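## Task

Scene 1: lift the carton marked C36 off the bench and set it down on the counter. Every other carton on the bench has to finish where and how it was. The carton must not topple or be left leaning, or the task fails. It only counts if the carton stays put by itself at the end, with nothing from the robot holding it.

## Robot and tools

Robot: TidyBot++, a single-arm mobile robot. The base is 0.54 m long, 0.50 m wide and 0.38 m tall, and rolls on four powered casters. On top sits one seven-joint arm with a two-finger gripper. The shoulder is 0.12 m ahead of the base centre and 0.68 m up. There are two cameras: base_camera (pinhole, 644x364) and wrist_camera (fisheye, 644x476), which looks along the hand. The arm begins folded with the hand pointing down, reaching up to 0.08 m beyond the front of the base, with the elbow as high as 1.15 m. A hand pointing down can rise to about 0.94 m above the floor, and only when it is close to the base. Loose objects may occasionally get a small nudge.

Frames: the base frame has its origin on the floor below the base centre, with x forward, y left and z up. hand_pose is reported in this frame and gives the point centred between the finger pads. Its z axis runs out along the fingers, and its y axis is the direction the fingers close along. The odometry frame is the base frame as it was when the scene started. base_odometry heading is positive to the left and runs from -3.142 to 3.142. It counts wheel turns, so it includes slip and drifts a few cm and degrees over many moves. base_tilt is in degrees, positive when leaning forward or right.

execute_actions(actions, cameras): actions is a list holding one action, or an empty list to just read the state and images. An action has "base", "joints", or both, plus optional "speeds". The base and joint motions start together. "base" holds exactly one relative move from the current base position: translate_m (metres, forward positive), strafe_m (metres, left positive) or rotate_rad (radians, counter-clockwise from above positive). Ranges are -2 to 2 m, -2 to 2 m and -6.3 to 6.3 rad. Any single base move must finish within 8.667 s at its top speed. "joints" gives absolute targets by name, all in radians: joint_1_rad (whole arm about vertical; positive is clockwise from above, opposite to rotate_rad; any angle), joint_2_rad (shoulder, -2.249 to 2.249), joint_3_rad (upper-arm roll, any angle), joint_4_rad (elbow, -2.579 to 2.579), joint_5_rad (forearm roll, any angle), joint_6_rad (wrist, -2.099 to 2.099) and joint_7_rad (hand roll, any angle; at 1.57 with the hand down the fingers open to the left and right). gripper_pos is an absolute setting from 0 (open, about 85 mm between pads) to 1 (closed). The gap is roughly 85 x (1 - gripper_pos) mm. Any-angle joints take the shorter way round, so send steps smaller than half a turn. "speeds" caps top speed for that action only: translate_m and strafe_m 0.05 to 0.5 m/s, rotate_rad 0.1 to 1.57 rad/s. The defaults are the top values. cameras lists base_camera, wrist_camera or all. If you omit it or send null you get all images, and [] gives none. Unknown keys or values out of range cause the call to be refused, and nothing moves. No action runs longer than 15 s.

Planar arm geometry: with joint_1_rad 0, joint_3_rad 3.14 and joint_5_rad 0, the arm stays in the x-z plane. Segment tilts from vertical (forward positive) are upper arm = j2, forearm = j2 - j4 and hand = j2 - j4 - j6. The segment lengths are 0.42, 0.31 and 0.31 m. Forward reach from the shoulder is the sum of length times sin(tilt), and height is the sum of length times cos(tilt). Arm joints turn at up to 1.39 rad/s (1.22 for joints 5 to 7).

wait(seconds): 0 to 10 s with no new command. It returns the same state as an empty action. zoom_image(camera, region): region is [x0, y0, x1, y1] in pixels of that camera's latest image, at most 504x504. read_manual(section): returns licence text only. finished_scene(scene): ends scene 1 or 2 for good and reports success. Only call it once the carton rests on the counter on its own.

Result lines: base_status and joint_status describe how each motion ended. "done" means it reached its target; for the base this only means the wheels turned enough, so the base may have slipped. "off_target" means the motion stopped short and may still be pushing. "contact_stop" and "time_out" mean the target was dropped and the motion now holds its position. "joint command not followed" with a "cause:" line means the arm targets were withheld because of self-collision, and they may be retried on later actions. The gripper still runs. on_its_own lists motion you did not command. motor_effort gives percent of maximum, with the peak in brackets; readings are noisy. When closing to 1, "done" means the fingers grasped nothing, and "off_target" means they stopped on an object. "ARM HIT" means a hard hit on the base or on the arm itself. MOTOR HOT appears from 60 °C, and OVER-TEMPERATURE FAULT at 75 °C, where the arm sags and joints report limit_stop_at_motor_heat. A torque fault stops the arm for 10 s. If any stop is reported, the rest of that reply's calls are skipped.

Practical notes: friction and load leave the hand a cm or two off target. Correct by sending last command + (wanted - read) for each joint. While holding something, never command a joint to the angle it currently reads. Check real positions in the images. The robot holds your last command while you think. Avoid driving the base while the arm is caught on something, raised pushes on the hand, pressing hard into surfaces, dropping or slamming the carton, and knocking over other cartons. A blocked base keeps pushing until it times out.

Each tool is called after ">>>" as a command line: name --argument value for each argument, lists and objects as JSON in quotes; but a table of rows of numbers goes row by row, as --pt "numbers of a row", without its own name.

## Session

>>> execute_actions --actions '[]'

Scene clock: 0.00 s.
base_odometry: x=+0.000 y=+0.000 heading=+0.000 (m, m, rad; odometry frame)
base_tilt: forward=-0.4 right=-1.0 (deg)
base_status: not commanded
joint_positions: joint_1_rad=-0.033 joint_2_rad=-0.377 joint_3_rad=+3.133 joint_4_rad=-2.530 joint_5_rad=+0.003 joint_6_rad=-0.864 joint_7_rad=+1.588 gripper_pos=+0.000
joint_status: not commanded
motor_effort: joint_1_rad=-1 joint_2_rad=-1 joint_3_rad=+1 joint_4_rad=+13 joint_5_rad=+0 joint_6_rad=+0 joint_7_rad=+1 (%)
hand_pose: x=+0.2652 y=+0.0063 z=+0.5912 quat_wxyz=(+0.002, +0.998, +0.030, +0.062) (m; base frame)
pictures: base_camera, wrist_camera
Images, in order (width x height): base_camera 644x364, wrist_camera 644x476.

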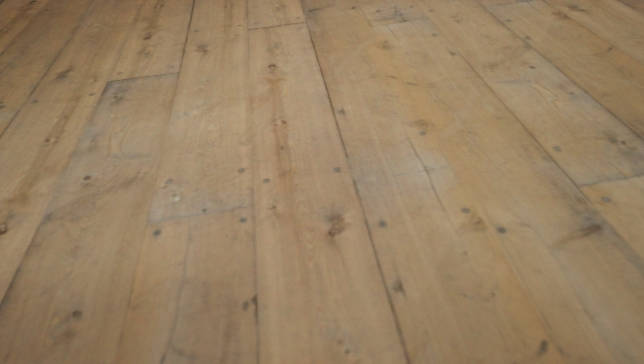

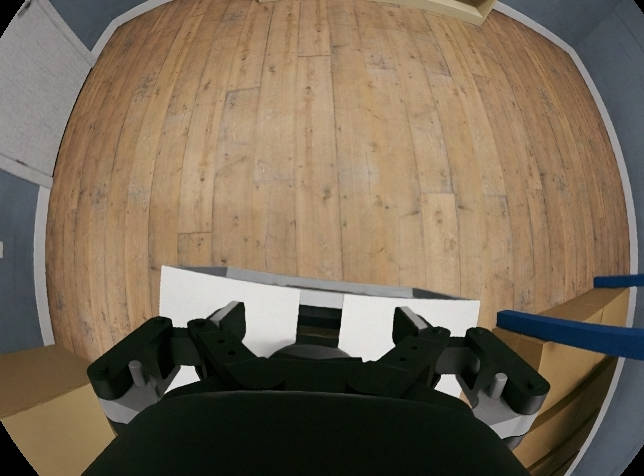

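>>> execute_actions --actions '[{"joints":{"joint_6_rad":0.35}}]' --cameras '["wrist_camera"]'

Scene clock: 6.53 s.
base_odometry: x=+0.000 y=+0.000 heading=+0.000 (m, m, rad; odometry frame)
base_tilt: forward=-0.3 right=-1.0 (deg)
base_status: not commanded
joint_positions: joint_1_rad=-0.033 joint_2_rad=-0.377 joint_3_rad=+3.133 joint_4_rad=-2.530 joint_5_rad=+0.003 joint_6_rad=+0.343 joint_7_rad=+1.588 gripper_pos=+0.000
joint_status: all done
motor_effort: joint_1_rad=+0(0) joint_2_rad=-7(7) joint_3_rad=+1(1) joint_4_rad=+22(21) joint_5_rad=+0(0) joint_6_rad=+9(8) joint_7_rad=+1(1) (%)
hand_pose: x=+0.5285 y=+0.0190 z=+0.8263 quat_wxyz=(-0.006, +0.786, +0.025, +0.618) (m; base frame)
pictures: wrist_camera
Images, in order (width x height): wrist_camera 644x476.

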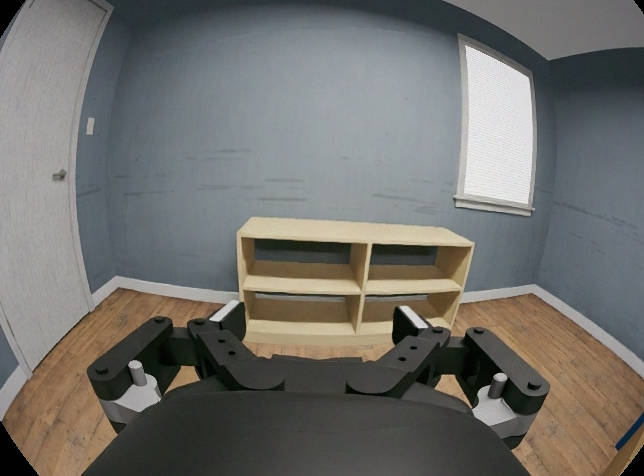

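>>> execute_actions --actions '[{"base":{"translate_m":0.4}}]' --cameras '[]'

>>> execute_actions --actions '[{"base":{"rotate_rad":-2.2}}]'

Scene clock: 12.60 s.
base_odometry: x=+0.400 y=+0.000 heading=+0.000 (m, m, rad; odometry frame)
base_tilt: forward=-0.4 right=-1.1 (deg)
base_status: done
joint_positions: joint_1_rad=-0.033 joint_2_rad=-0.377 joint_3_rad=+3.133 joint_4_rad=-2.530 joint_5_rad=+0.003 joint_6_rad=+0.343 joint_7_rad=+1.588 gripper_pos=+0.000
joint_status: not commanded
motor_effort: joint_1_rad=+0(1) joint_2_rad=-6(10) joint_3_rad=+1(1) joint_4_rad=+22(22) joint_5_rad=+0(0) joint_6_rad=+9(9) joint_7_rad=-1(1) (%)
hand_pose: x=+0.5286 y=+0.0190 z=+0.8261 quat_wxyz=(-0.006, +0.786, +0.025, +0.617) (m; base frame)
pictures: none
No camera images: the call's "cameras" was empty. Leave "cameras" out to get every camera's image.

Scene clock: 15.30 s.
base_odometry: x=+0.400 y=+0.000 heading=-2.200 (m, m, rad; odometry frame)
base_tilt: forward=-0.3 right=-1.1 (deg)
base_status: done
joint_positions: joint_1_rad=-0.033 joint_2_rad=-0.377 joint_3_rad=+3.133 joint_4_rad=-2.530 joint_5_rad=+0.003 joint_6_rad=+0.343 joint_7_rad=+1.588 gripper_pos=+0.000
joint_status: not commanded
motor_effort: joint_1_rad=+0(1) joint_2_rad=-6(7) joint_3_rad=+1(2) joint_4_rad=+22(22) joint_5_rad=+0(0) joint_6_rad=+9(9) joint_7_rad=+1(0) (%)
hand_pose: x=+0.5286 y=+0.0190 z=+0.8261 quat_wxyz=(-0.006, +0.786, +0.025, +0.617) (m; base frame)
pictures: base_camera, wrist_camera
Images, in order (width x height): base_camera 644x364, wrist_camera 644x476.

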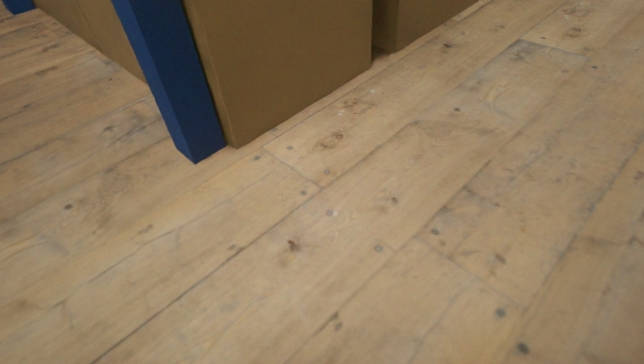

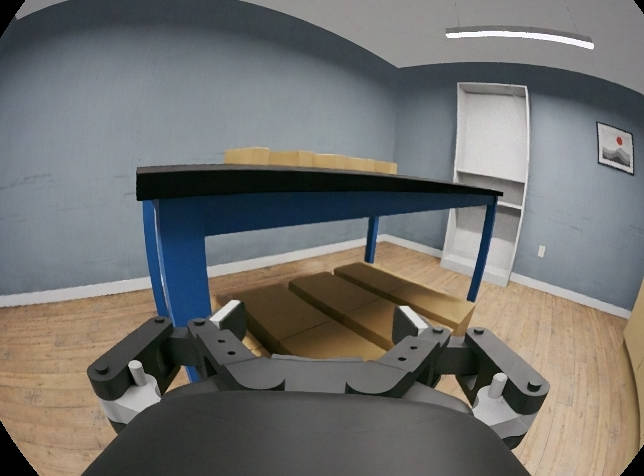

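>>> execute_actions --actions '[{"joints":{"joint_2_rad":-0.2,"joint_4_rad":-0.9,"joint_6_rad":-1.3}}]' --cameras '["wrist_camera"]'

Scene clock: 23.60 s.
base_odometry: x=+0.400 y=+0.000 heading=-2.200 (m, m, rad; odometry frame)
base_tilt: forward=-0.3 right=-1.1 (deg)
base_status: not commanded
joint_positions: joint_1_rad=-0.033 joint_2_rad=-0.229 joint_3_rad=+3.133 joint_4_rad=-0.923 joint_5_rad=+0.003 joint_6_rad=-1.271 joint_7_rad=+1.588 gripper_pos=+0.000
joint_status: all done
motor_effort: joint_1_rad=+0(0) joint_2_rad=-8(13) joint_3_rad=+1(1) joint_4_rad=+17(25) joint_5_rad=+0(0) joint_6_rad=+9(9) joint_7_rad=+1(0) (%)
hand_pose: x=+0.5114 y=+0.0177 z=+1.2136 quat_wxyz=(-0.004, +0.832, +0.024, +0.555) (m; base frame)
pictures: wrist_camera
Images, in order (width x height): wrist_camera 644x476.

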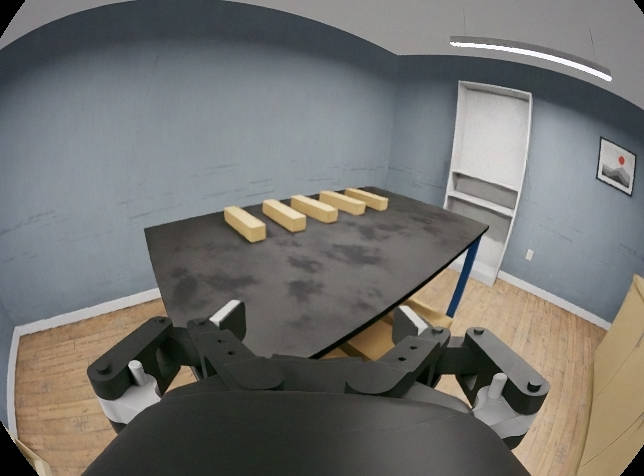

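>>> execute_actions --actions '[{"base":{"rotate_rad":0.81}}]' --cameras '[]'

>>> execute_actions --actions '[{"base":{"strafe_m":-0.7}}]'

Scene clock: 36.87 s.
base_odometry: x=+0.400 y=+0.000 heading=-1.391 (m, m, rad; odometry frame)
base_tilt: forward=-0.4 right=-1.1 (deg)
base_status: done
joint_positions: joint_1_rad=-0.033 joint_2_rad=-0.221 joint_3_rad=+3.133 joint_4_rad=-0.923 joint_5_rad=+0.003 joint_6_rad=-1.271 joint_7_rad=+1.588 gripper_pos=+0.000
joint_status: not commanded
motor_effort: joint_1_rad=-1(1) joint_2_rad=-8(10) joint_3_rad=+0(2) joint_4_rad=+17(18) joint_5_rad=+0(1) joint_6_rad=+9(9) joint_7_rad=+0(0) (%)
hand_pose: x=+0.5157 y=+0.0178 z=+1.2103 quat_wxyz=(-0.004, +0.834, +0.025, +0.552) (m; base frame)
pictures: none
No camera images: the call's "cameras" was empty. Leave "cameras" out to get every camera's image.

Scene clock: 39.63 s.
base_odometry: x=-0.288 y=-0.127 heading=-1.390 (m, m, rad; odometry frame)
base_tilt: forward=-0.3 right=-1.1 (deg)
base_status: done
joint_positions: joint_1_rad=-0.033 joint_2_rad=-0.221 joint_3_rad=+3.133 joint_4_rad=-0.923 joint_5_rad=+0.003 joint_6_rad=-1.271 joint_7_rad=+1.588 gripper_pos=+0.000
joint_status: not commanded
motor_effort: joint_1_rad=-1(1) joint_2_rad=-8(10) joint_3_rad=+0(3) joint_4_rad=+18(18) joint_5_rad=+0(1) joint_6_rad=+9(9) joint_7_rad=+1(1) (%)
hand_pose: x=+0.5158 y=+0.0178 z=+1.2103 quat_wxyz=(-0.004, +0.834, +0.025, +0.551) (m; base frame)
pictures: base_camera, wrist_camera
Images, in order (width x height): base_camera 644x364, wrist_camera 644x476.

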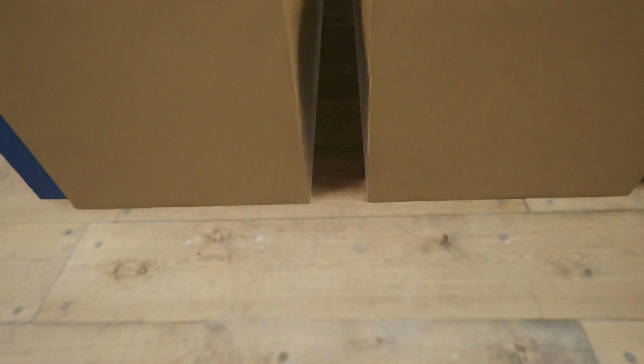

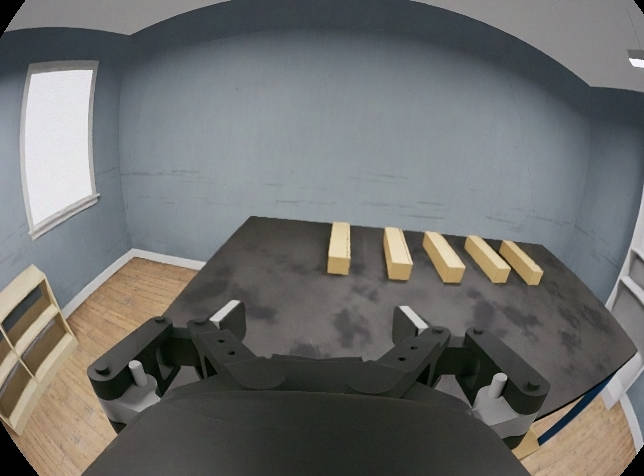

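>>> zoom_image --camera "wrist_camera" --region '[300,200,580,300]'

Region (300, 200, 580, 300) of wrist_camera's 644x476 image, scaled by 1.800; it fills the top 180 rows of this view, and the rest is white.

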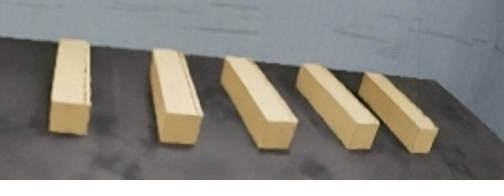

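>>> execute_actions --actions '[{"base":{"translate_m":0.2},"joints":{"joint_2_rad":0.25,"joint_4_rad":-0.9,"joint_6_rad":-1.05}}]' --cameras '[]'

>>> execute_actions --actions '[{"base":{"strafe_m":-0.45}}]'

Scene clock: 53.47 s.
base_odometry: x=-0.252 y=-0.324 heading=-1.390 (m, m, rad; odometry frame)
base_tilt: forward=-0.3 right=-1.1 (deg)
base_status: done
joint_positions: joint_1_rad=-0.033 joint_2_rad=+0.259 joint_3_rad=+3.133 joint_4_rad=-0.913 joint_5_rad=+0.003 joint_6_rad=-1.080 joint_7_rad=+1.588 gripper_pos=+0.000
joint_status: all done
motor_effort: joint_1_rad=+1(0) joint_2_rad=-31(40) joint_3_rad=+0(1) joint_4_rad=+21(24) joint_5_rad=+0(0) joint_6_rad=+7(9) joint_7_rad=+1(0) (%)
hand_pose: x=+0.7576 y=+0.0262 z=+1.0145 quat_wxyz=(-0.005, +0.902, +0.026, +0.430) (m; base frame)
pictures: none
No camera images: the call's "cameras" was empty. Leave "cameras" out to get every camera's image.

Scene clock: 55.73 s.
base_odometry: x=-0.695 y=-0.405 heading=-1.390 (m, m, rad; odometry frame)
base_tilt: forward=-0.3 right=-1.1 (deg)
base_status: done
joint_positions: joint_1_rad=-0.032 joint_2_rad=+0.259 joint_3_rad=+3.133 joint_4_rad=-0.913 joint_5_rad=+0.003 joint_6_rad=-1.079 joint_7_rad=+1.588 gripper_pos=+0.000
joint_status: not commanded
motor_effort: joint_1_rad=+0(4) joint_2_rad=-32(33) joint_3_rad=-1(3) joint_4_rad=+22(22) joint_5_rad=+0(1) joint_6_rad=+7(8) joint_7_rad=+1(0) (%)
hand_pose: x=+0.7579 y=+0.0253 z=+1.0148 quat_wxyz=(-0.004, +0.902, +0.025, +0.431) (m; base frame)
pictures: base_camera, wrist_camera
Images, in order (width x height): base_camera 644x364, wrist_camera 644x476.

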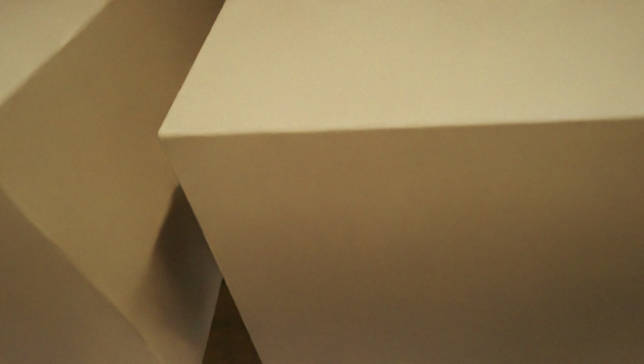

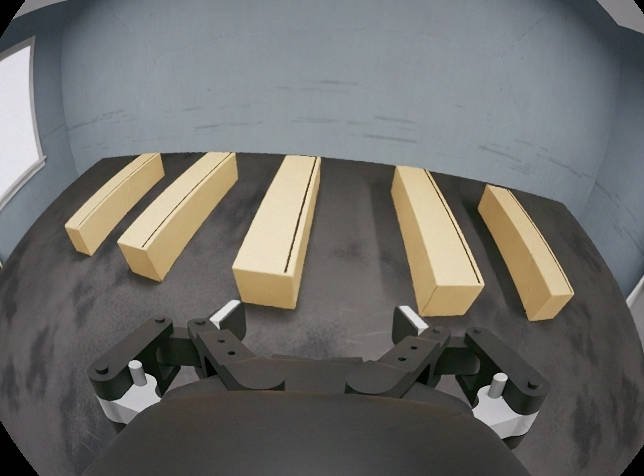

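>>> execute_actions --actions '[{"base":{"strafe_m":1.22},"joints":{"joint_2_rad":-0.2,"joint_4_rad":-0.9,"joint_6_rad":-1.27}}]'

Scene clock: 74.20 s.
base_odometry: x=+0.505 y=-0.186 heading=-1.390 (m, m, rad; odometry frame)
base_tilt: forward=-0.3 right=-1.0 (deg)
base_status: done
joint_positions: joint_1_rad=-0.032 joint_2_rad=-0.205 joint_3_rad=+3.133 joint_4_rad=-0.911 joint_5_rad=+0.003 joint_6_rad=-1.240 joint_7_rad=+1.588 gripper_pos=+0.000
joint_status: all done
motor_effort: joint_1_rad=-1(3) joint_2_rad=-9(35) joint_3_rad=+1(2) joint_4_rad=+18(23) joint_5_rad=+0(1) joint_6_rad=+9(9) joint_7_rad=+0(1) (%)
hand_pose: x=+0.5262 y=+0.0177 z=+1.2188 quat_wxyz=(-0.004, +0.826, +0.024, +0.563) (m; base frame)
pictures: base_camera, wrist_camera
Images, in order (width x height): base_camera 644x364, wrist_camera 644x476.

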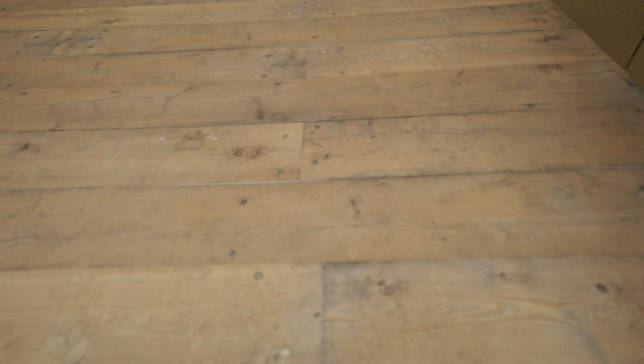

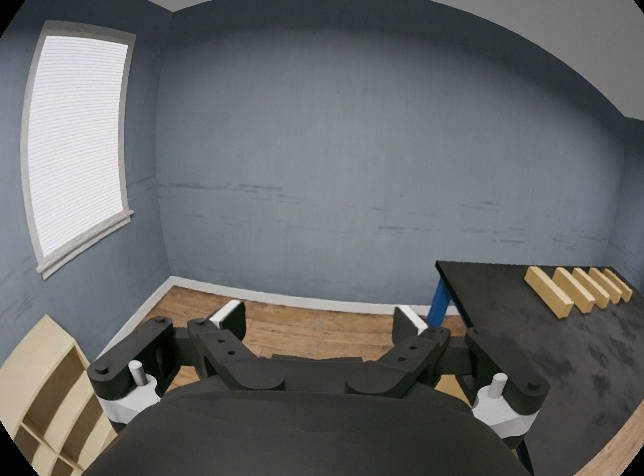

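>>> execute_actions --actions '[{"base":{"translate_m":0.75},"joints":{"joint_1_rad":1.25}}]'

Scene clock: 80.83 s.
base_odometry: x=+0.641 y=-0.923 heading=-1.390 (m, m, rad; odometry frame)
base_tilt: forward=-0.4 right=-1.0 (deg)
base_status: done
joint_positions: joint_1_rad=+1.225 joint_2_rad=-0.206 joint_3_rad=+3.133 joint_4_rad=-0.911 joint_5_rad=+0.003 joint_6_rad=-1.243 joint_7_rad=+1.588 gripper_pos=+0.000
joint_status: all done
motor_effort: joint_1_rad=+0(0) joint_2_rad=-9(12) joint_3_rad=+0(1) joint_4_rad=+18(19) joint_5_rad=+0(1) joint_6_rad=+9(9) joint_7_rad=+0(1) (%)
hand_pose: x=+0.2613 y=-0.3815 z=+1.2183 quat_wxyz=(+0.327, +0.683, -0.467, +0.457) (m; base frame)
pictures: base_camera, wrist_camera
Images, in order (width x height): base_camera 644x364, wrist_camera 644x476.

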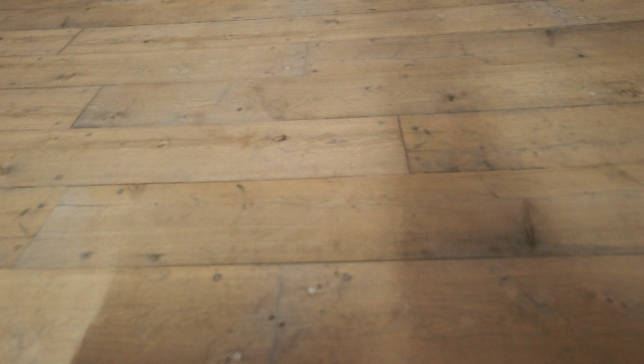

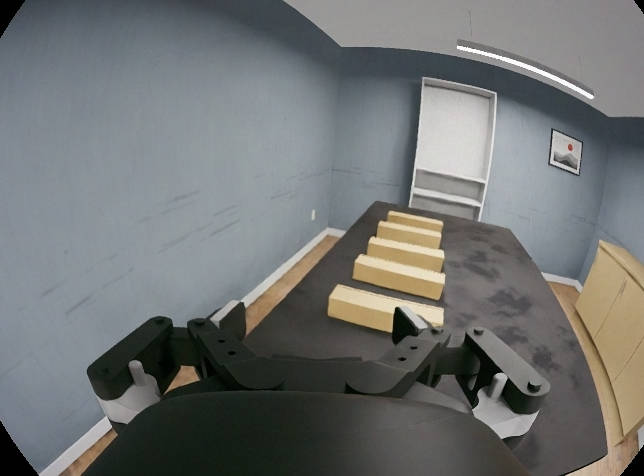

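>>> execute_actions --actions '[{"base":{"translate_m":0.55},"joints":{"joint_1_rad":1.9}}]'

Scene clock: 88.90 s.
base_odometry: x=+0.740 y=-1.464 heading=-1.389 (m, m, rad; odometry frame)
base_tilt: forward=-0.3 right=-1.1 (deg)
base_status: done
joint_positions: joint_1_rad=+1.875 joint_2_rad=-0.206 joint_3_rad=+3.133 joint_4_rad=-0.911 joint_5_rad=+0.003 joint_6_rad=-1.243 joint_7_rad=+1.588 gripper_pos=+0.000
joint_status: all done
motor_effort: joint_1_rad=+0(2) joint_2_rad=-10(11) joint_3_rad=+0(1) joint_4_rad=+18(18) joint_5_rad=+0(1) joint_6_rad=+9(9) joint_7_rad=+0(0) (%)
hand_pose: x=+0.0014 y=-0.3899 z=+1.2183 quat_wxyz=(+0.456, +0.498, -0.661, +0.329) (m; base frame)
pictures: base_camera, wrist_camera
Images, in order (width x height): base_camera 644x364, wrist_camera 644x476.

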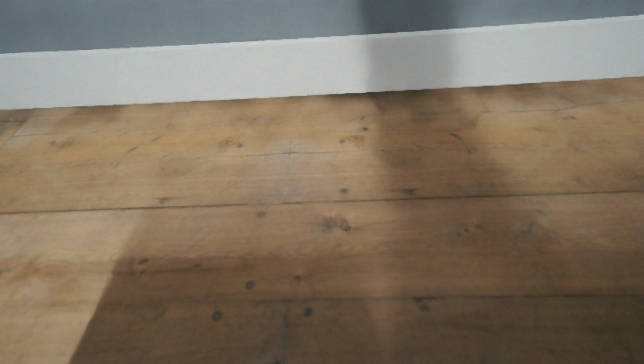

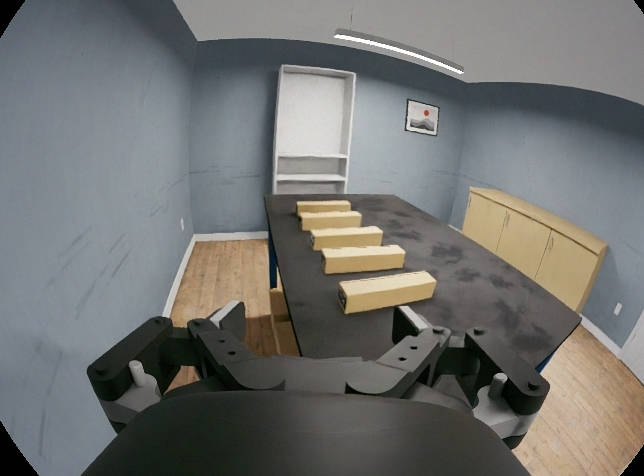

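>>> execute_actions --actions '[{"base":{"translate_m":0.33},"joints":{"joint_1_rad":1.2,"joint_2_rad":-0.5,"joint_4_rad":-1.6,"joint_6_rad":-0.9}}]' --cameras '[]'

>>> execute_actions --actions '[{"base":{"rotate_rad":-1.55}}]'

Scene clock: 101.70 s.
base_odometry: x=+0.800 y=-1.789 heading=-1.389 (m, m, rad; odometry frame)
base_tilt: forward=-0.3 right=-1.0 (deg)
base_status: done
joint_positions: joint_1_rad=+1.223 joint_2_rad=-0.473 joint_3_rad=+3.131 joint_4_rad=-1.577 joint_5_rad=+0.003 joint_6_rad=-0.931 joint_7_rad=+1.588 gripper_pos=+0.000
joint_status: all done
motor_effort: joint_1_rad=-1(0) joint_2_rad=-3(11) joint_3_rad=+1(3) joint_4_rad=+22(22) joint_5_rad=+0(1) joint_6_rad=+8(9) joint_7_rad=+0(0) (%)
hand_pose: x=+0.2498 y=-0.3435 z=+1.0583 quat_wxyz=(+0.306, +0.704, -0.478, +0.427) (m; base frame)
pictures: none
No camera images: the call's "cameras" was empty. Leave "cameras" out to get every camera's image.

Scene clock: 103.97 s.
base_odometry: x=+0.800 y=-1.789 heading=-2.938 (m, m, rad; odometry frame)
base_tilt: forward=-0.4 right=-1.0 (deg)
base_status: done
joint_positions: joint_1_rad=+1.222 joint_2_rad=-0.477 joint_3_rad=+3.131 joint_4_rad=-1.577 joint_5_rad=+0.003 joint_6_rad=-0.929 joint_7_rad=+1.588 gripper_pos=+0.000
joint_status: not commanded
motor_effort: joint_1_rad=-1(1) joint_2_rad=-3(6) joint_3_rad=+1(2) joint_4_rad=+22(22) joint_5_rad=+0(1) joint_6_rad=+8(9) joint_7_rad=+0(0) (%)
hand_pose: x=+0.2497 y=-0.3418 z=+1.0606 quat_wxyz=(+0.308, +0.703, -0.476, +0.429) (m; base frame)
pictures: base_camera, wrist_camera
Images, in order (width x height): base_camera 644x364, wrist_camera 644x476.

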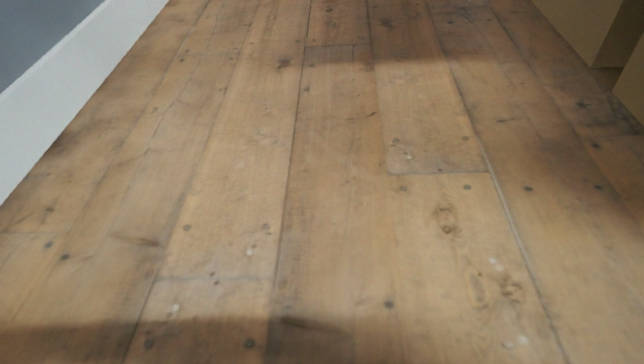

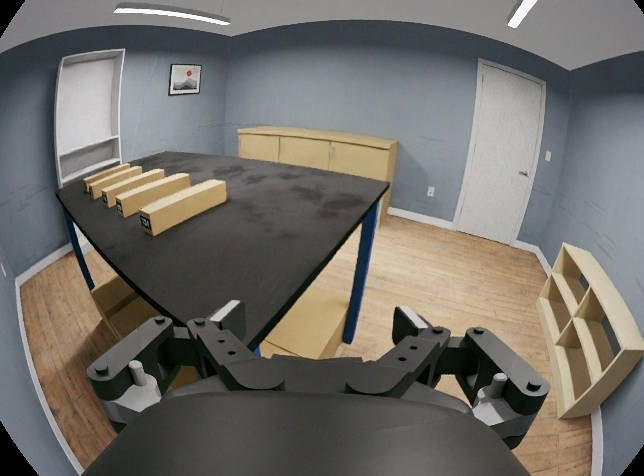

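>>> execute_actions --actions '[{"base":{"translate_m":0.95},"joints":{"joint_1_rad":1.57,"joint_2_rad":-0.6,"joint_4_rad":-1.75,"joint_6_rad":-0.75}}]'

Scene clock: 113.00 s.
base_odometry: x=-0.131 y=-1.980 heading=-2.938 (m, m, rad; odometry frame)
base_tilt: forward=-0.4 right=-1.0 (deg)
base_status: done
joint_positions: joint_1_rad=+1.547 joint_2_rad=-0.575 joint_3_rad=+3.131 joint_4_rad=-1.723 joint_5_rad=+0.003 joint_6_rad=-0.780 joint_7_rad=+1.588 gripper_pos=+0.000
joint_status: all done
motor_effort: joint_1_rad=+0(1) joint_2_rad=+0(5) joint_3_rad=+1(3) joint_4_rad=+23(23) joint_5_rad=+0(1) joint_6_rad=+9(10) joint_7_rad=+0(0) (%)
hand_pose: x=+0.1333 y=-0.3493 z=+1.0549 quat_wxyz=(+0.403, +0.597, -0.565, +0.404) (m; base frame)
pictures: base_camera, wrist_camera
Images, in order (width x height): base_camera 644x364, wrist_camera 644x476.

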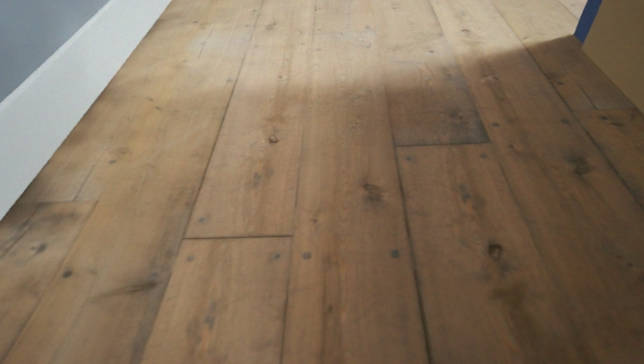

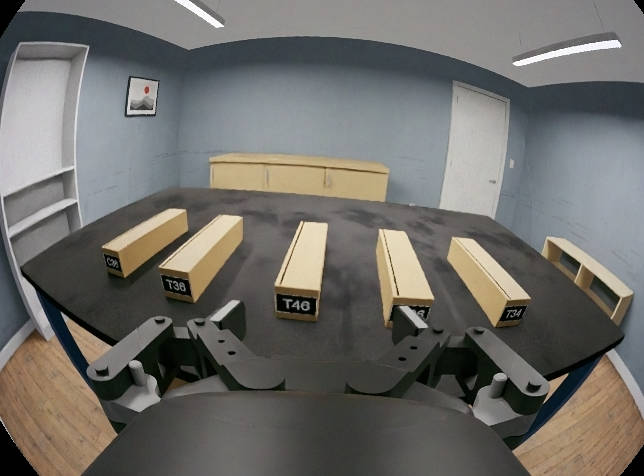

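>>> zoom_image --camera "wrist_camera" --region '[80,220,560,350]'

Region (80, 220, 560, 350) of wrist_camera's 644x476 image, scaled by 1.050; it fills the top 136 rows of this view, and the rest is white.

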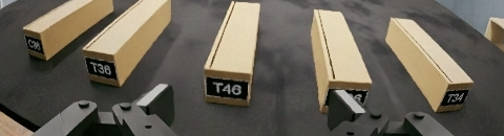

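>>> execute_actions --actions '[{"base":{"translate_m":0.4}}]'

Scene clock: 125.27 s.
base_odometry: x=-0.523 y=-2.061 heading=-2.939 (m, m, rad; odometry frame)
base_tilt: forward=-0.3 right=-1.0 (deg)
base_status: done
joint_positions: joint_1_rad=+1.547 joint_2_rad=-0.575 joint_3_rad=+3.131 joint_4_rad=-1.723 joint_5_rad=+0.003 joint_6_rad=-0.779 joint_7_rad=+1.588 gripper_pos=+0.000
joint_status: not commanded
motor_effort: joint_1_rad=+0(1) joint_2_rad=-1(0) joint_3_rad=+1(4) joint_4_rad=+23(23) joint_5_rad=+0(1) joint_6_rad=+9(9) joint_7_rad=+0(0) (%)
hand_pose: x=+0.1332 y=-0.3493 z=+1.0549 quat_wxyz=(+0.403, +0.596, -0.565, +0.404) (m; base frame)
pictures: base_camera, wrist_camera
Images, in order (width x height): base_camera 644x364, wrist_camera 644x476.

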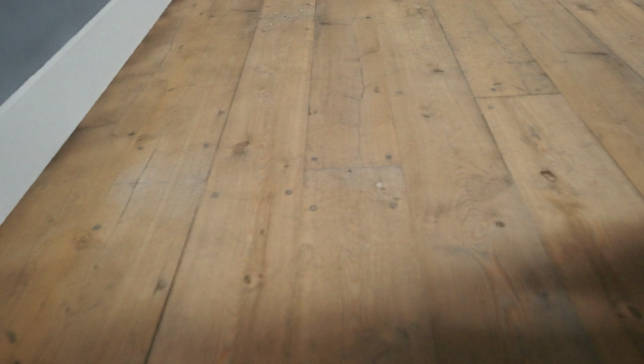

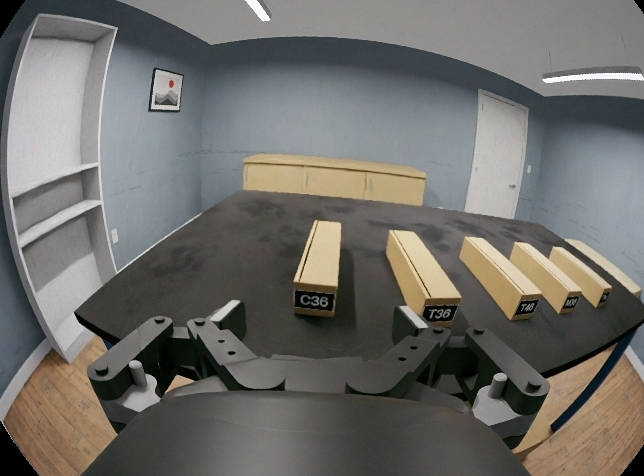

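>>> execute_actions --actions '[{"base":{"translate_m":0.035},"joints":{"joint_1_rad":1.6,"joint_2_rad":0.2,"joint_4_rad":-0.76,"joint_6_rad":-1.38}}]' --cameras '[]'

>>> execute_actions --actions '[{"base":{"strafe_m":-0.08},"joints":{"joint_2_rad":0.25}}]'

Scene clock: 149.73 s.
base_odometry: x=-0.557 y=-2.068 heading=-2.939 (m, m, rad; odometry frame)
base_tilt: forward=-0.3 right=-1.0 (deg)
base_status: done
joint_positions: joint_1_rad=+1.573 joint_2_rad=+0.184 joint_3_rad=+3.131 joint_4_rad=-0.788 joint_5_rad=+0.003 joint_6_rad=-1.350 joint_7_rad=+1.588 gripper_pos=+0.000
joint_status: all done
motor_effort: joint_1_rad=+0(0) joint_2_rad=-26(28) joint_3_rad=+0(3) joint_4_rad=+20(23) joint_5_rad=+0(1) joint_6_rad=+7(9) joint_7_rad=+0(0) (%)
hand_pose: x=+0.1233 y=-0.5639 z=+1.0606 quat_wxyz=(+0.284, +0.656, -0.641, +0.280) (m; base frame)
pictures: none
No camera images: the call's "cameras" was empty. Leave "cameras" out to get every camera's image.

Scene clock: 150.90 s.
base_odometry: x=-0.574 y=-1.989 heading=-2.939 (m, m, rad; odometry frame)
base_tilt: forward=-0.3 right=-1.0 (deg)
base_status: done
joint_positions: joint_1_rad=+1.575 joint_2_rad=+0.249 joint_3_rad=+3.131 joint_4_rad=-0.782 joint_5_rad=+0.003 joint_6_rad=-1.352 joint_7_rad=+1.588 gripper_pos=+0.000
joint_status: all done
motor_effort: joint_1_rad=+1(1) joint_2_rad=-30(34) joint_3_rad=+0(0) joint_4_rad=+20(21) joint_5_rad=+0(0) joint_6_rad=+6(7) joint_7_rad=+0(0) (%)
hand_pose: x=+0.1223 y=-0.5875 z=+1.0253 quat_wxyz=(+0.264, +0.664, -0.649, +0.260) (m; base frame)
pictures: base_camera, wrist_camera
Images, in order (width x height): base_camera 644x364, wrist_camera 644x476.

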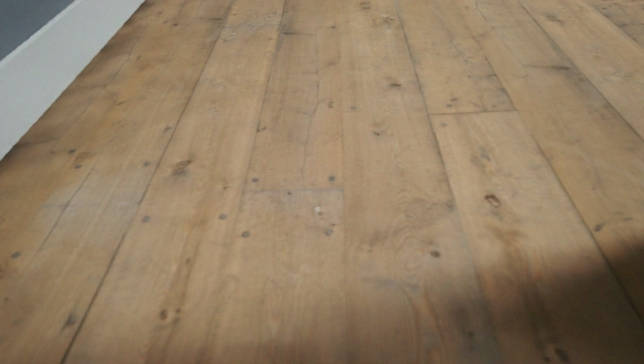

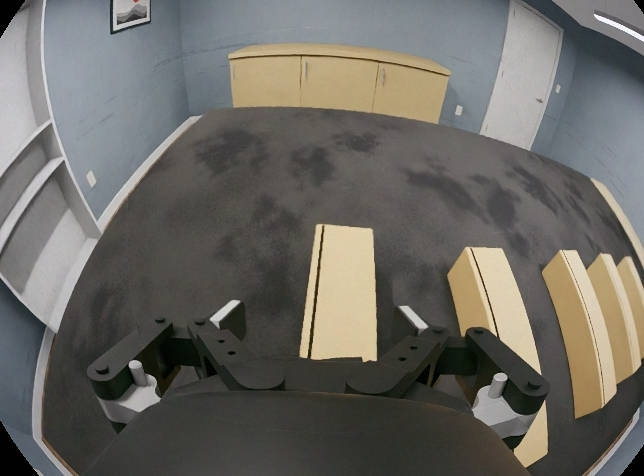

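>>> execute_actions --actions '[{"base":{"translate_m":-0.015},"joints":{"joint_2_rad":0.17,"joint_4_rad":-1.08,"joint_6_rad":-1.13}}]'

Scene clock: 161.37 s.
base_odometry: x=-0.559 y=-1.986 heading=-2.938 (m, m, rad; odometry frame)
base_tilt: forward=-0.3 right=-1.0 (deg)
base_status: done
joint_positions: joint_1_rad=+1.584 joint_2_rad=+0.198 joint_3_rad=+3.131 joint_4_rad=-1.058 joint_5_rad=+0.003 joint_6_rad=-1.160 joint_7_rad=+1.588 gripper_pos=+0.000
joint_status: all done
motor_effort: joint_1_rad=+0(1) joint_2_rad=-29(31) joint_3_rad=+0(1) joint_4_rad=+21(22) joint_5_rad=+0(1) joint_6_rad=+6(7) joint_7_rad=+0(0) (%)
hand_pose: x=+0.1174 y=-0.5881 z=+0.9592 quat_wxyz=(+0.254, +0.666, -0.656, +0.248) (m; base frame)
pictures: base_camera, wrist_camera
Images, in order (width x height): base_camera 644x364, wrist_camera 644x476.

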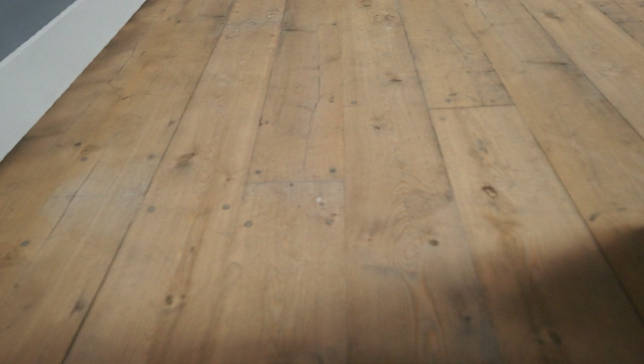

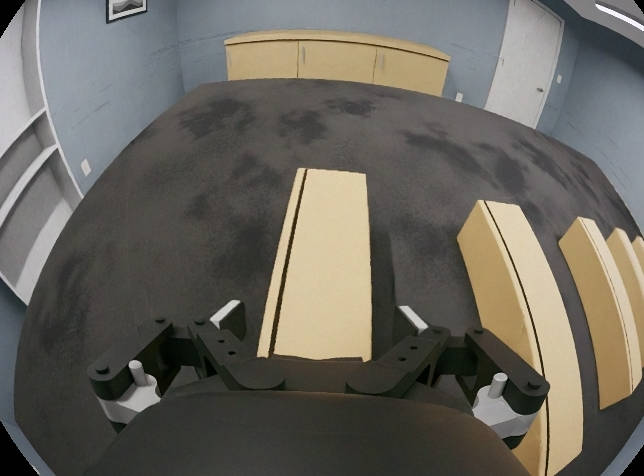

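>>> execute_actions --actions '[{"joints":{"joint_2_rad":0.155,"joint_4_rad":-1.2,"joint_6_rad":-1.03}}]' --cameras '["wrist_camera"]'

Scene clock: 172.73 s.
base_odometry: x=-0.559 y=-1.986 heading=-2.938 (m, m, rad; odometry frame)
base_tilt: forward=-0.4 right=-1.0 (deg)
base_status: not commanded
joint_positions: joint_1_rad=+1.584 joint_2_rad=+0.179 joint_3_rad=+3.131 joint_4_rad=-1.172 joint_5_rad=+0.003 joint_6_rad=-1.057 joint_7_rad=+1.588 gripper_pos=+0.000
joint_status: all done
motor_effort: joint_1_rad=+0(3) joint_2_rad=-29(30) joint_3_rad=+0(2) joint_4_rad=+22(23) joint_5_rad=+0(2) joint_6_rad=+7(6) joint_7_rad=+1(1) (%)
hand_pose: x=+0.1176 y=-0.5903 z=+0.9333 quat_wxyz=(+0.257, +0.665, -0.655, +0.251) (m; base frame)
pictures: wrist_camera
Images, in order (width x height): wrist_camera 644x476.

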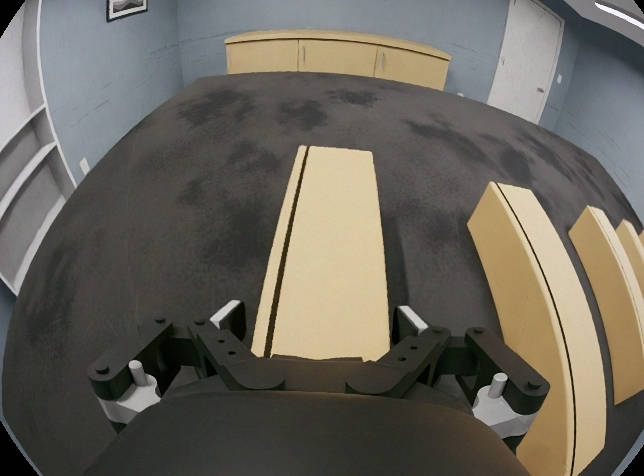

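>>> execute_actions --actions '[{"joints":{"gripper_pos":1.0}}]' --cameras '["wrist_camera"]'

Scene clock: 177.83 s.
base_odometry: x=-0.559 y=-1.986 heading=-2.938 (m, m, rad; odometry frame)
base_tilt: forward=-0.3 right=-1.0 (deg)
base_status: not commanded
joint_positions: joint_1_rad=+1.584 joint_2_rad=+0.163 joint_3_rad=+3.131 joint_4_rad=-1.177 joint_5_rad=+0.003 joint_6_rad=-1.049 joint_7_rad=+1.588 gripper_pos=+0.345
joint_status: gripper_pos off_target (ended at +0.345, target +1.000)
motor_effort: joint_1_rad=+0(1) joint_2_rad=-26(29) joint_3_rad=+0(1) joint_4_rad=+20(22) joint_5_rad=+0(1) joint_6_rad=+6(7) joint_7_rad=+1(1) (%)
hand_pose: x=+0.1176 y=-0.5870 z=+0.9418 quat_wxyz=(+0.263, +0.662, -0.653, +0.257) (m; base frame)
pictures: wrist_camera
Images, in order (width x height): wrist_camera 644x476.

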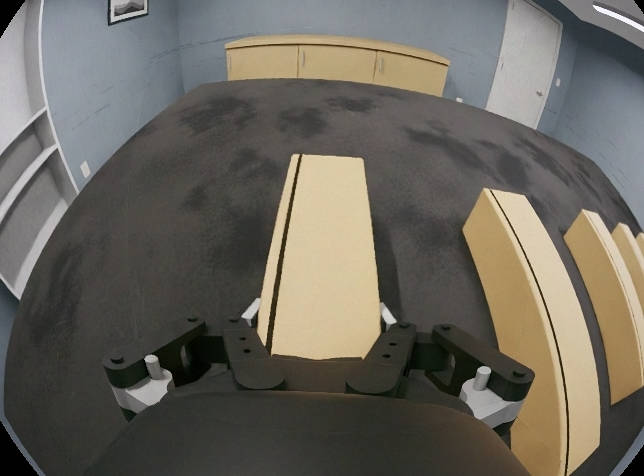

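>>> execute_actions --actions '[{"joints":{"joint_2_rad":0.1,"joint_4_rad":-0.85,"joint_6_rad":-1.44}}]' --cameras '["wrist_camera"]'

Scene clock: 183.90 s.
base_odometry: x=-0.559 y=-1.986 heading=-2.938 (m, m, rad; odometry frame)
base_tilt: forward=-0.4 right=-1.0 (deg)
base_status: not commanded
joint_positions: joint_1_rad=+1.584 joint_2_rad=+0.115 joint_3_rad=+3.131 joint_4_rad=-0.872 joint_5_rad=+0.003 joint_6_rad=-1.414 joint_7_rad=+1.588 gripper_pos=+0.345
joint_status: all done
motor_effort: joint_1_rad=+0(0) joint_2_rad=-24(31) joint_3_rad=+0(0) joint_4_rad=+20(23) joint_5_rad=+0(0) joint_6_rad=+7(7) joint_7_rad=+0(1) (%)
hand_pose: x=+0.1177 y=-0.5204 z=+1.0437 quat_wxyz=(+0.259, +0.664, -0.655, +0.253) (m; base frame)
pictures: wrist_camera
Images, in order (width x height): wrist_camera 644x476.

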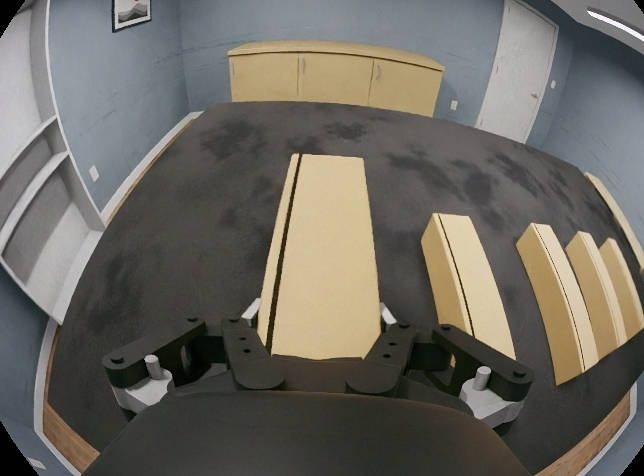

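>>> execute_actions --actions '[{"joints":{"joint_2_rad":-0.05,"joint_4_rad":-0.95,"joint_6_rad":-1.49}}]' --cameras '[]'

>>> execute_actions --actions '[{"base":{"translate_m":-1.42}}]'

Scene clock: 196.37 s.
base_odometry: x=-0.559 y=-1.986 heading=-2.938 (m, m, rad; odometry frame)
base_tilt: forward=-0.3 right=-1.0 (deg)
base_status: not commanded
joint_positions: joint_1_rad=+1.584 joint_2_rad=-0.044 joint_3_rad=+3.131 joint_4_rad=-0.928 joint_5_rad=+0.003 joint_6_rad=-1.464 joint_7_rad=+1.588 gripper_pos=+0.345
joint_status: all done
motor_effort: joint_1_rad=+0(0) joint_2_rad=-17(27) joint_3_rad=+0(0) joint_4_rad=+19(21) joint_5_rad=+0(0) joint_6_rad=+7(7) joint_7_rad=+1(1) (%)
hand_pose: x=+0.1186 y=-0.4466 z=+1.0831 quat_wxyz=(+0.277, +0.657, -0.648, +0.269) (m; base frame)
pictures: none
No camera images: the call's "cameras" was empty. Leave "cameras" out to get every camera's image.

Scene clock: 200.57 s.
base_odometry: x=+0.832 y=-1.700 heading=-2.939 (m, m, rad; odometry frame)
base_tilt: forward=-0.4 right=-1.0 (deg)
base_status: done
joint_positions: joint_1_rad=+1.584 joint_2_rad=-0.044 joint_3_rad=+3.131 joint_4_rad=-0.928 joint_5_rad=+0.003 joint_6_rad=-1.464 joint_7_rad=+1.588 gripper_pos=+0.345
joint_status: not commanded
motor_effort: joint_1_rad=+0(2) joint_2_rad=-17(19) joint_3_rad=+0(2) joint_4_rad=+19(20) joint_5_rad=+0(1) joint_6_rad=+7(7) joint_7_rad=+1(1) (%)
hand_pose: x=+0.1184 y=-0.4465 z=+1.0829 quat_wxyz=(+0.277, +0.657, -0.648, +0.269) (m; base frame)
pictures: base_camera, wrist_camera
Images, in order (width x height): base_camera 644x364, wrist_camera 644x476.

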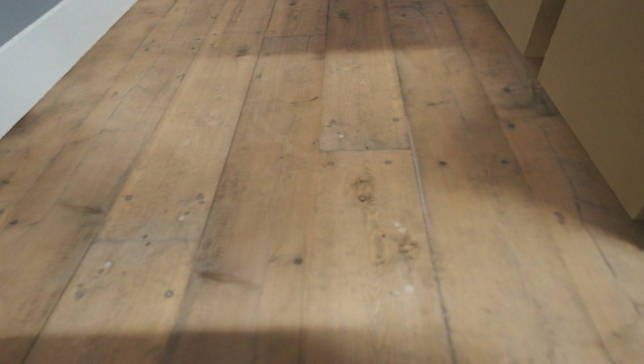

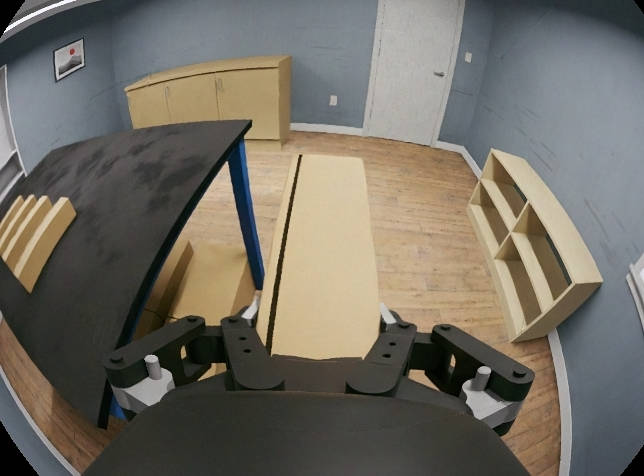

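>>> execute_actions --actions '[{"base":{"strafe_m":-1.5}}]'

Scene clock: 209.73 s.
base_odometry: x=+0.531 y=-0.230 heading=-2.939 (m, m, rad; odometry frame)
base_tilt: forward=-0.4 right=-1.0 (deg)
base_status: done
joint_positions: joint_1_rad=+1.584 joint_2_rad=-0.044 joint_3_rad=+3.131 joint_4_rad=-0.930 joint_5_rad=+0.003 joint_6_rad=-1.468 joint_7_rad=+1.588 gripper_pos=+0.345
joint_status: not commanded
motor_effort: joint_1_rad=+0(0) joint_2_rad=-17(22) joint_3_rad=+0(0) joint_4_rad=+19(21) joint_5_rad=+0(0) joint_6_rad=+7(8) joint_7_rad=+0(1) (%)
hand_pose: x=+0.1184 y=-0.4454 z=+1.0814 quat_wxyz=(+0.275, +0.657, -0.648, +0.267) (m; base frame)
pictures: base_camera, wrist_camera
Images, in order (width x height): base_camera 644x364, wrist_camera 644x476.

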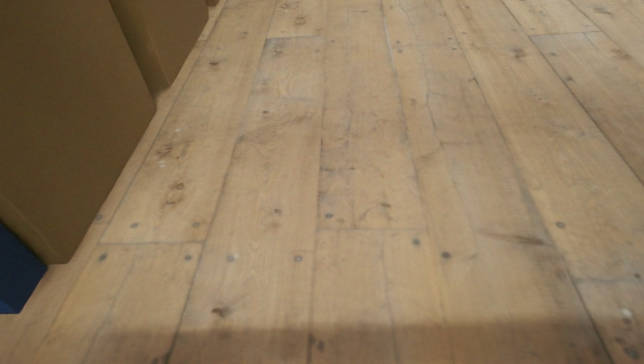

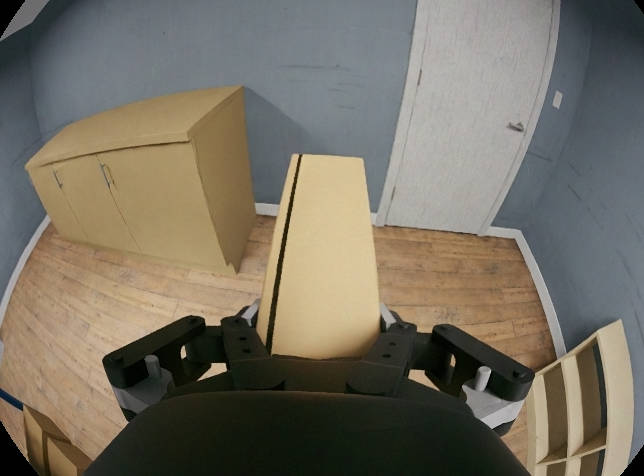

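>>> execute_actions --actions '[{"base":{"strafe_m":-0.8}}]' --cameras '[]'

>>> execute_actions --actions '[{"base":{"translate_m":0.95}}]'

Scene clock: 220.93 s.
base_odometry: x=+0.371 y=+0.554 heading=-2.940 (m, m, rad; odometry frame)
base_tilt: forward=-0.4 right=-1.0 (deg)
base_status: done
joint_positions: joint_1_rad=+1.584 joint_2_rad=-0.046 joint_3_rad=+3.131 joint_4_rad=-0.932 joint_5_rad=+0.003 joint_6_rad=-1.469 joint_7_rad=+1.588 gripper_pos=+0.345
joint_status: not commanded
motor_effort: joint_1_rad=+0(1) joint_2_rad=-18(22) joint_3_rad=+0(1) joint_4_rad=+19(20) joint_5_rad=+0(0) joint_6_rad=+7(8) joint_7_rad=+0(1) (%)
hand_pose: x=+0.1184 y=-0.4444 z=+1.0812 quat_wxyz=(+0.275, +0.658, -0.649, +0.267) (m; base frame)
pictures: none
No camera images: the call's "cameras" was empty. Leave "cameras" out to get every camera's image.

Scene clock: 224.20 s.
base_odometry: x=-0.560 y=+0.363 heading=-2.940 (m, m, rad; odometry frame)
base_tilt: forward=-0.4 right=-1.1 (deg)
base_status: done
joint_positions: joint_1_rad=+1.585 joint_2_rad=-0.046 joint_3_rad=+3.131 joint_4_rad=-0.932 joint_5_rad=+0.003 joint_6_rad=-1.469 joint_7_rad=+1.588 gripper_pos=+0.345
joint_status: not commanded
motor_effort: joint_1_rad=+1(1) joint_2_rad=-17(18) joint_3_rad=+0(2) joint_4_rad=+19(20) joint_5_rad=+0(1) joint_6_rad=+7(7) joint_7_rad=+1(1) (%)
hand_pose: x=+0.1182 y=-0.4444 z=+1.0812 quat_wxyz=(+0.275, +0.657, -0.649, +0.267) (m; base frame)
pictures: base_camera, wrist_camera
Images, in order (width x height): base_camera 644x364, wrist_camera 644x476.

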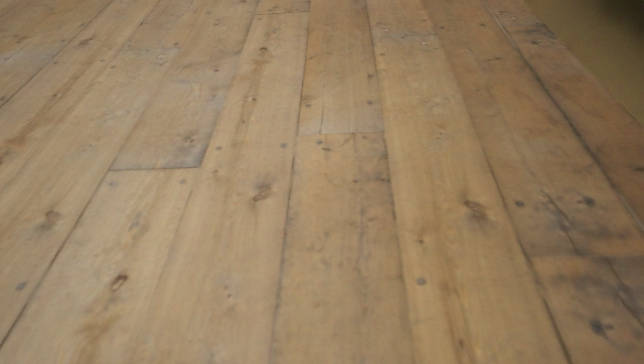

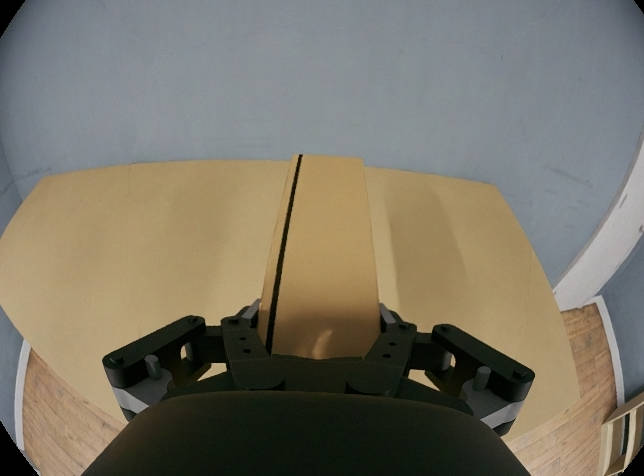

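>>> execute_actions --actions '[{"joints":{"joint_2_rad":0.23,"joint_4_rad":-1.07,"joint_6_rad":-1.07}}]' --cameras '["wrist_camera"]'

Scene clock: 231.73 s.
base_odometry: x=-0.560 y=+0.363 heading=-2.940 (m, m, rad; odometry frame)
base_tilt: forward=-0.3 right=-1.0 (deg)
base_status: not commanded
joint_positions: joint_1_rad=+1.585 joint_2_rad=+0.242 joint_3_rad=+3.131 joint_4_rad=-1.059 joint_5_rad=+0.003 joint_6_rad=-1.101 joint_7_rad=+1.588 gripper_pos=+0.345
joint_status: all done
motor_effort: joint_1_rad=-1(0) joint_2_rad=-31(38) joint_3_rad=+0(0) joint_4_rad=+22(25) joint_5_rad=+0(0) joint_6_rad=+7(7) joint_7_rad=-1(0) (%)
hand_pose: x=+0.1168 y=-0.6134 z=+0.9444 quat_wxyz=(+0.259, +0.664, -0.655, +0.253) (m; base frame)
pictures: wrist_camera
Images, in order (width x height): wrist_camera 644x476.

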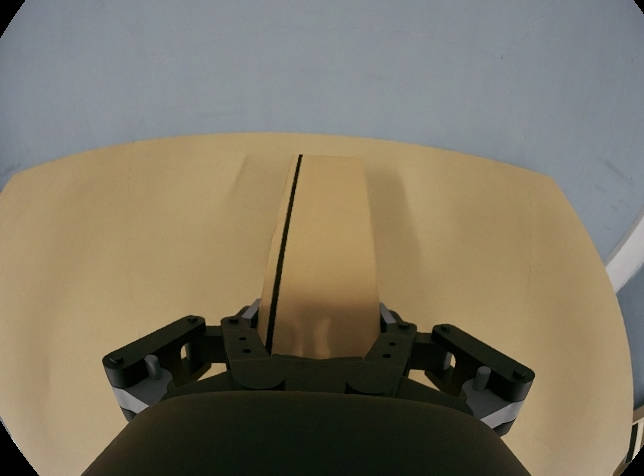

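>>> execute_actions --actions '[{"joints":{"joint_2_rad":0.225,"joint_4_rad":-1.16,"joint_6_rad":-1.0}}]' --cameras '["wrist_camera"]'

Scene clock: 237.00 s.
base_odometry: x=-0.560 y=+0.363 heading=-2.940 (m, m, rad; odometry frame)
base_tilt: forward=-0.3 right=-1.0 (deg)
base_status: not commanded
joint_positions: joint_1_rad=+1.585 joint_2_rad=+0.224 joint_3_rad=+3.131 joint_4_rad=-1.119 joint_5_rad=+0.003 joint_6_rad=-1.025 joint_7_rad=+1.588 gripper_pos=+0.345
joint_status: joint_4_rad off_target (ended at -1.119, target -1.160); the others done
motor_effort: joint_1_rad=+0(1) joint_2_rad=-27(31) joint_3_rad=+0(0) joint_4_rad=+19(23) joint_5_rad=+0(1) joint_6_rad=+6(6) joint_7_rad=+1(1) (%)
hand_pose: x=+0.1169 y=-0.6172 z=+0.9400 quat_wxyz=(+0.270, +0.659, -0.650, +0.263) (m; base frame)
pictures: wrist_camera
Images, in order (width x height): wrist_camera 644x476.

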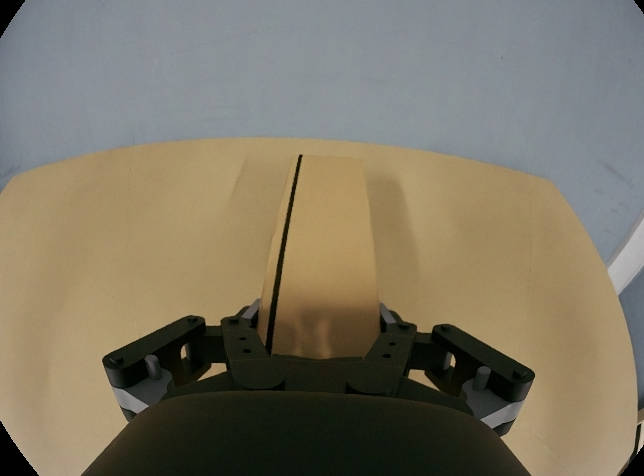

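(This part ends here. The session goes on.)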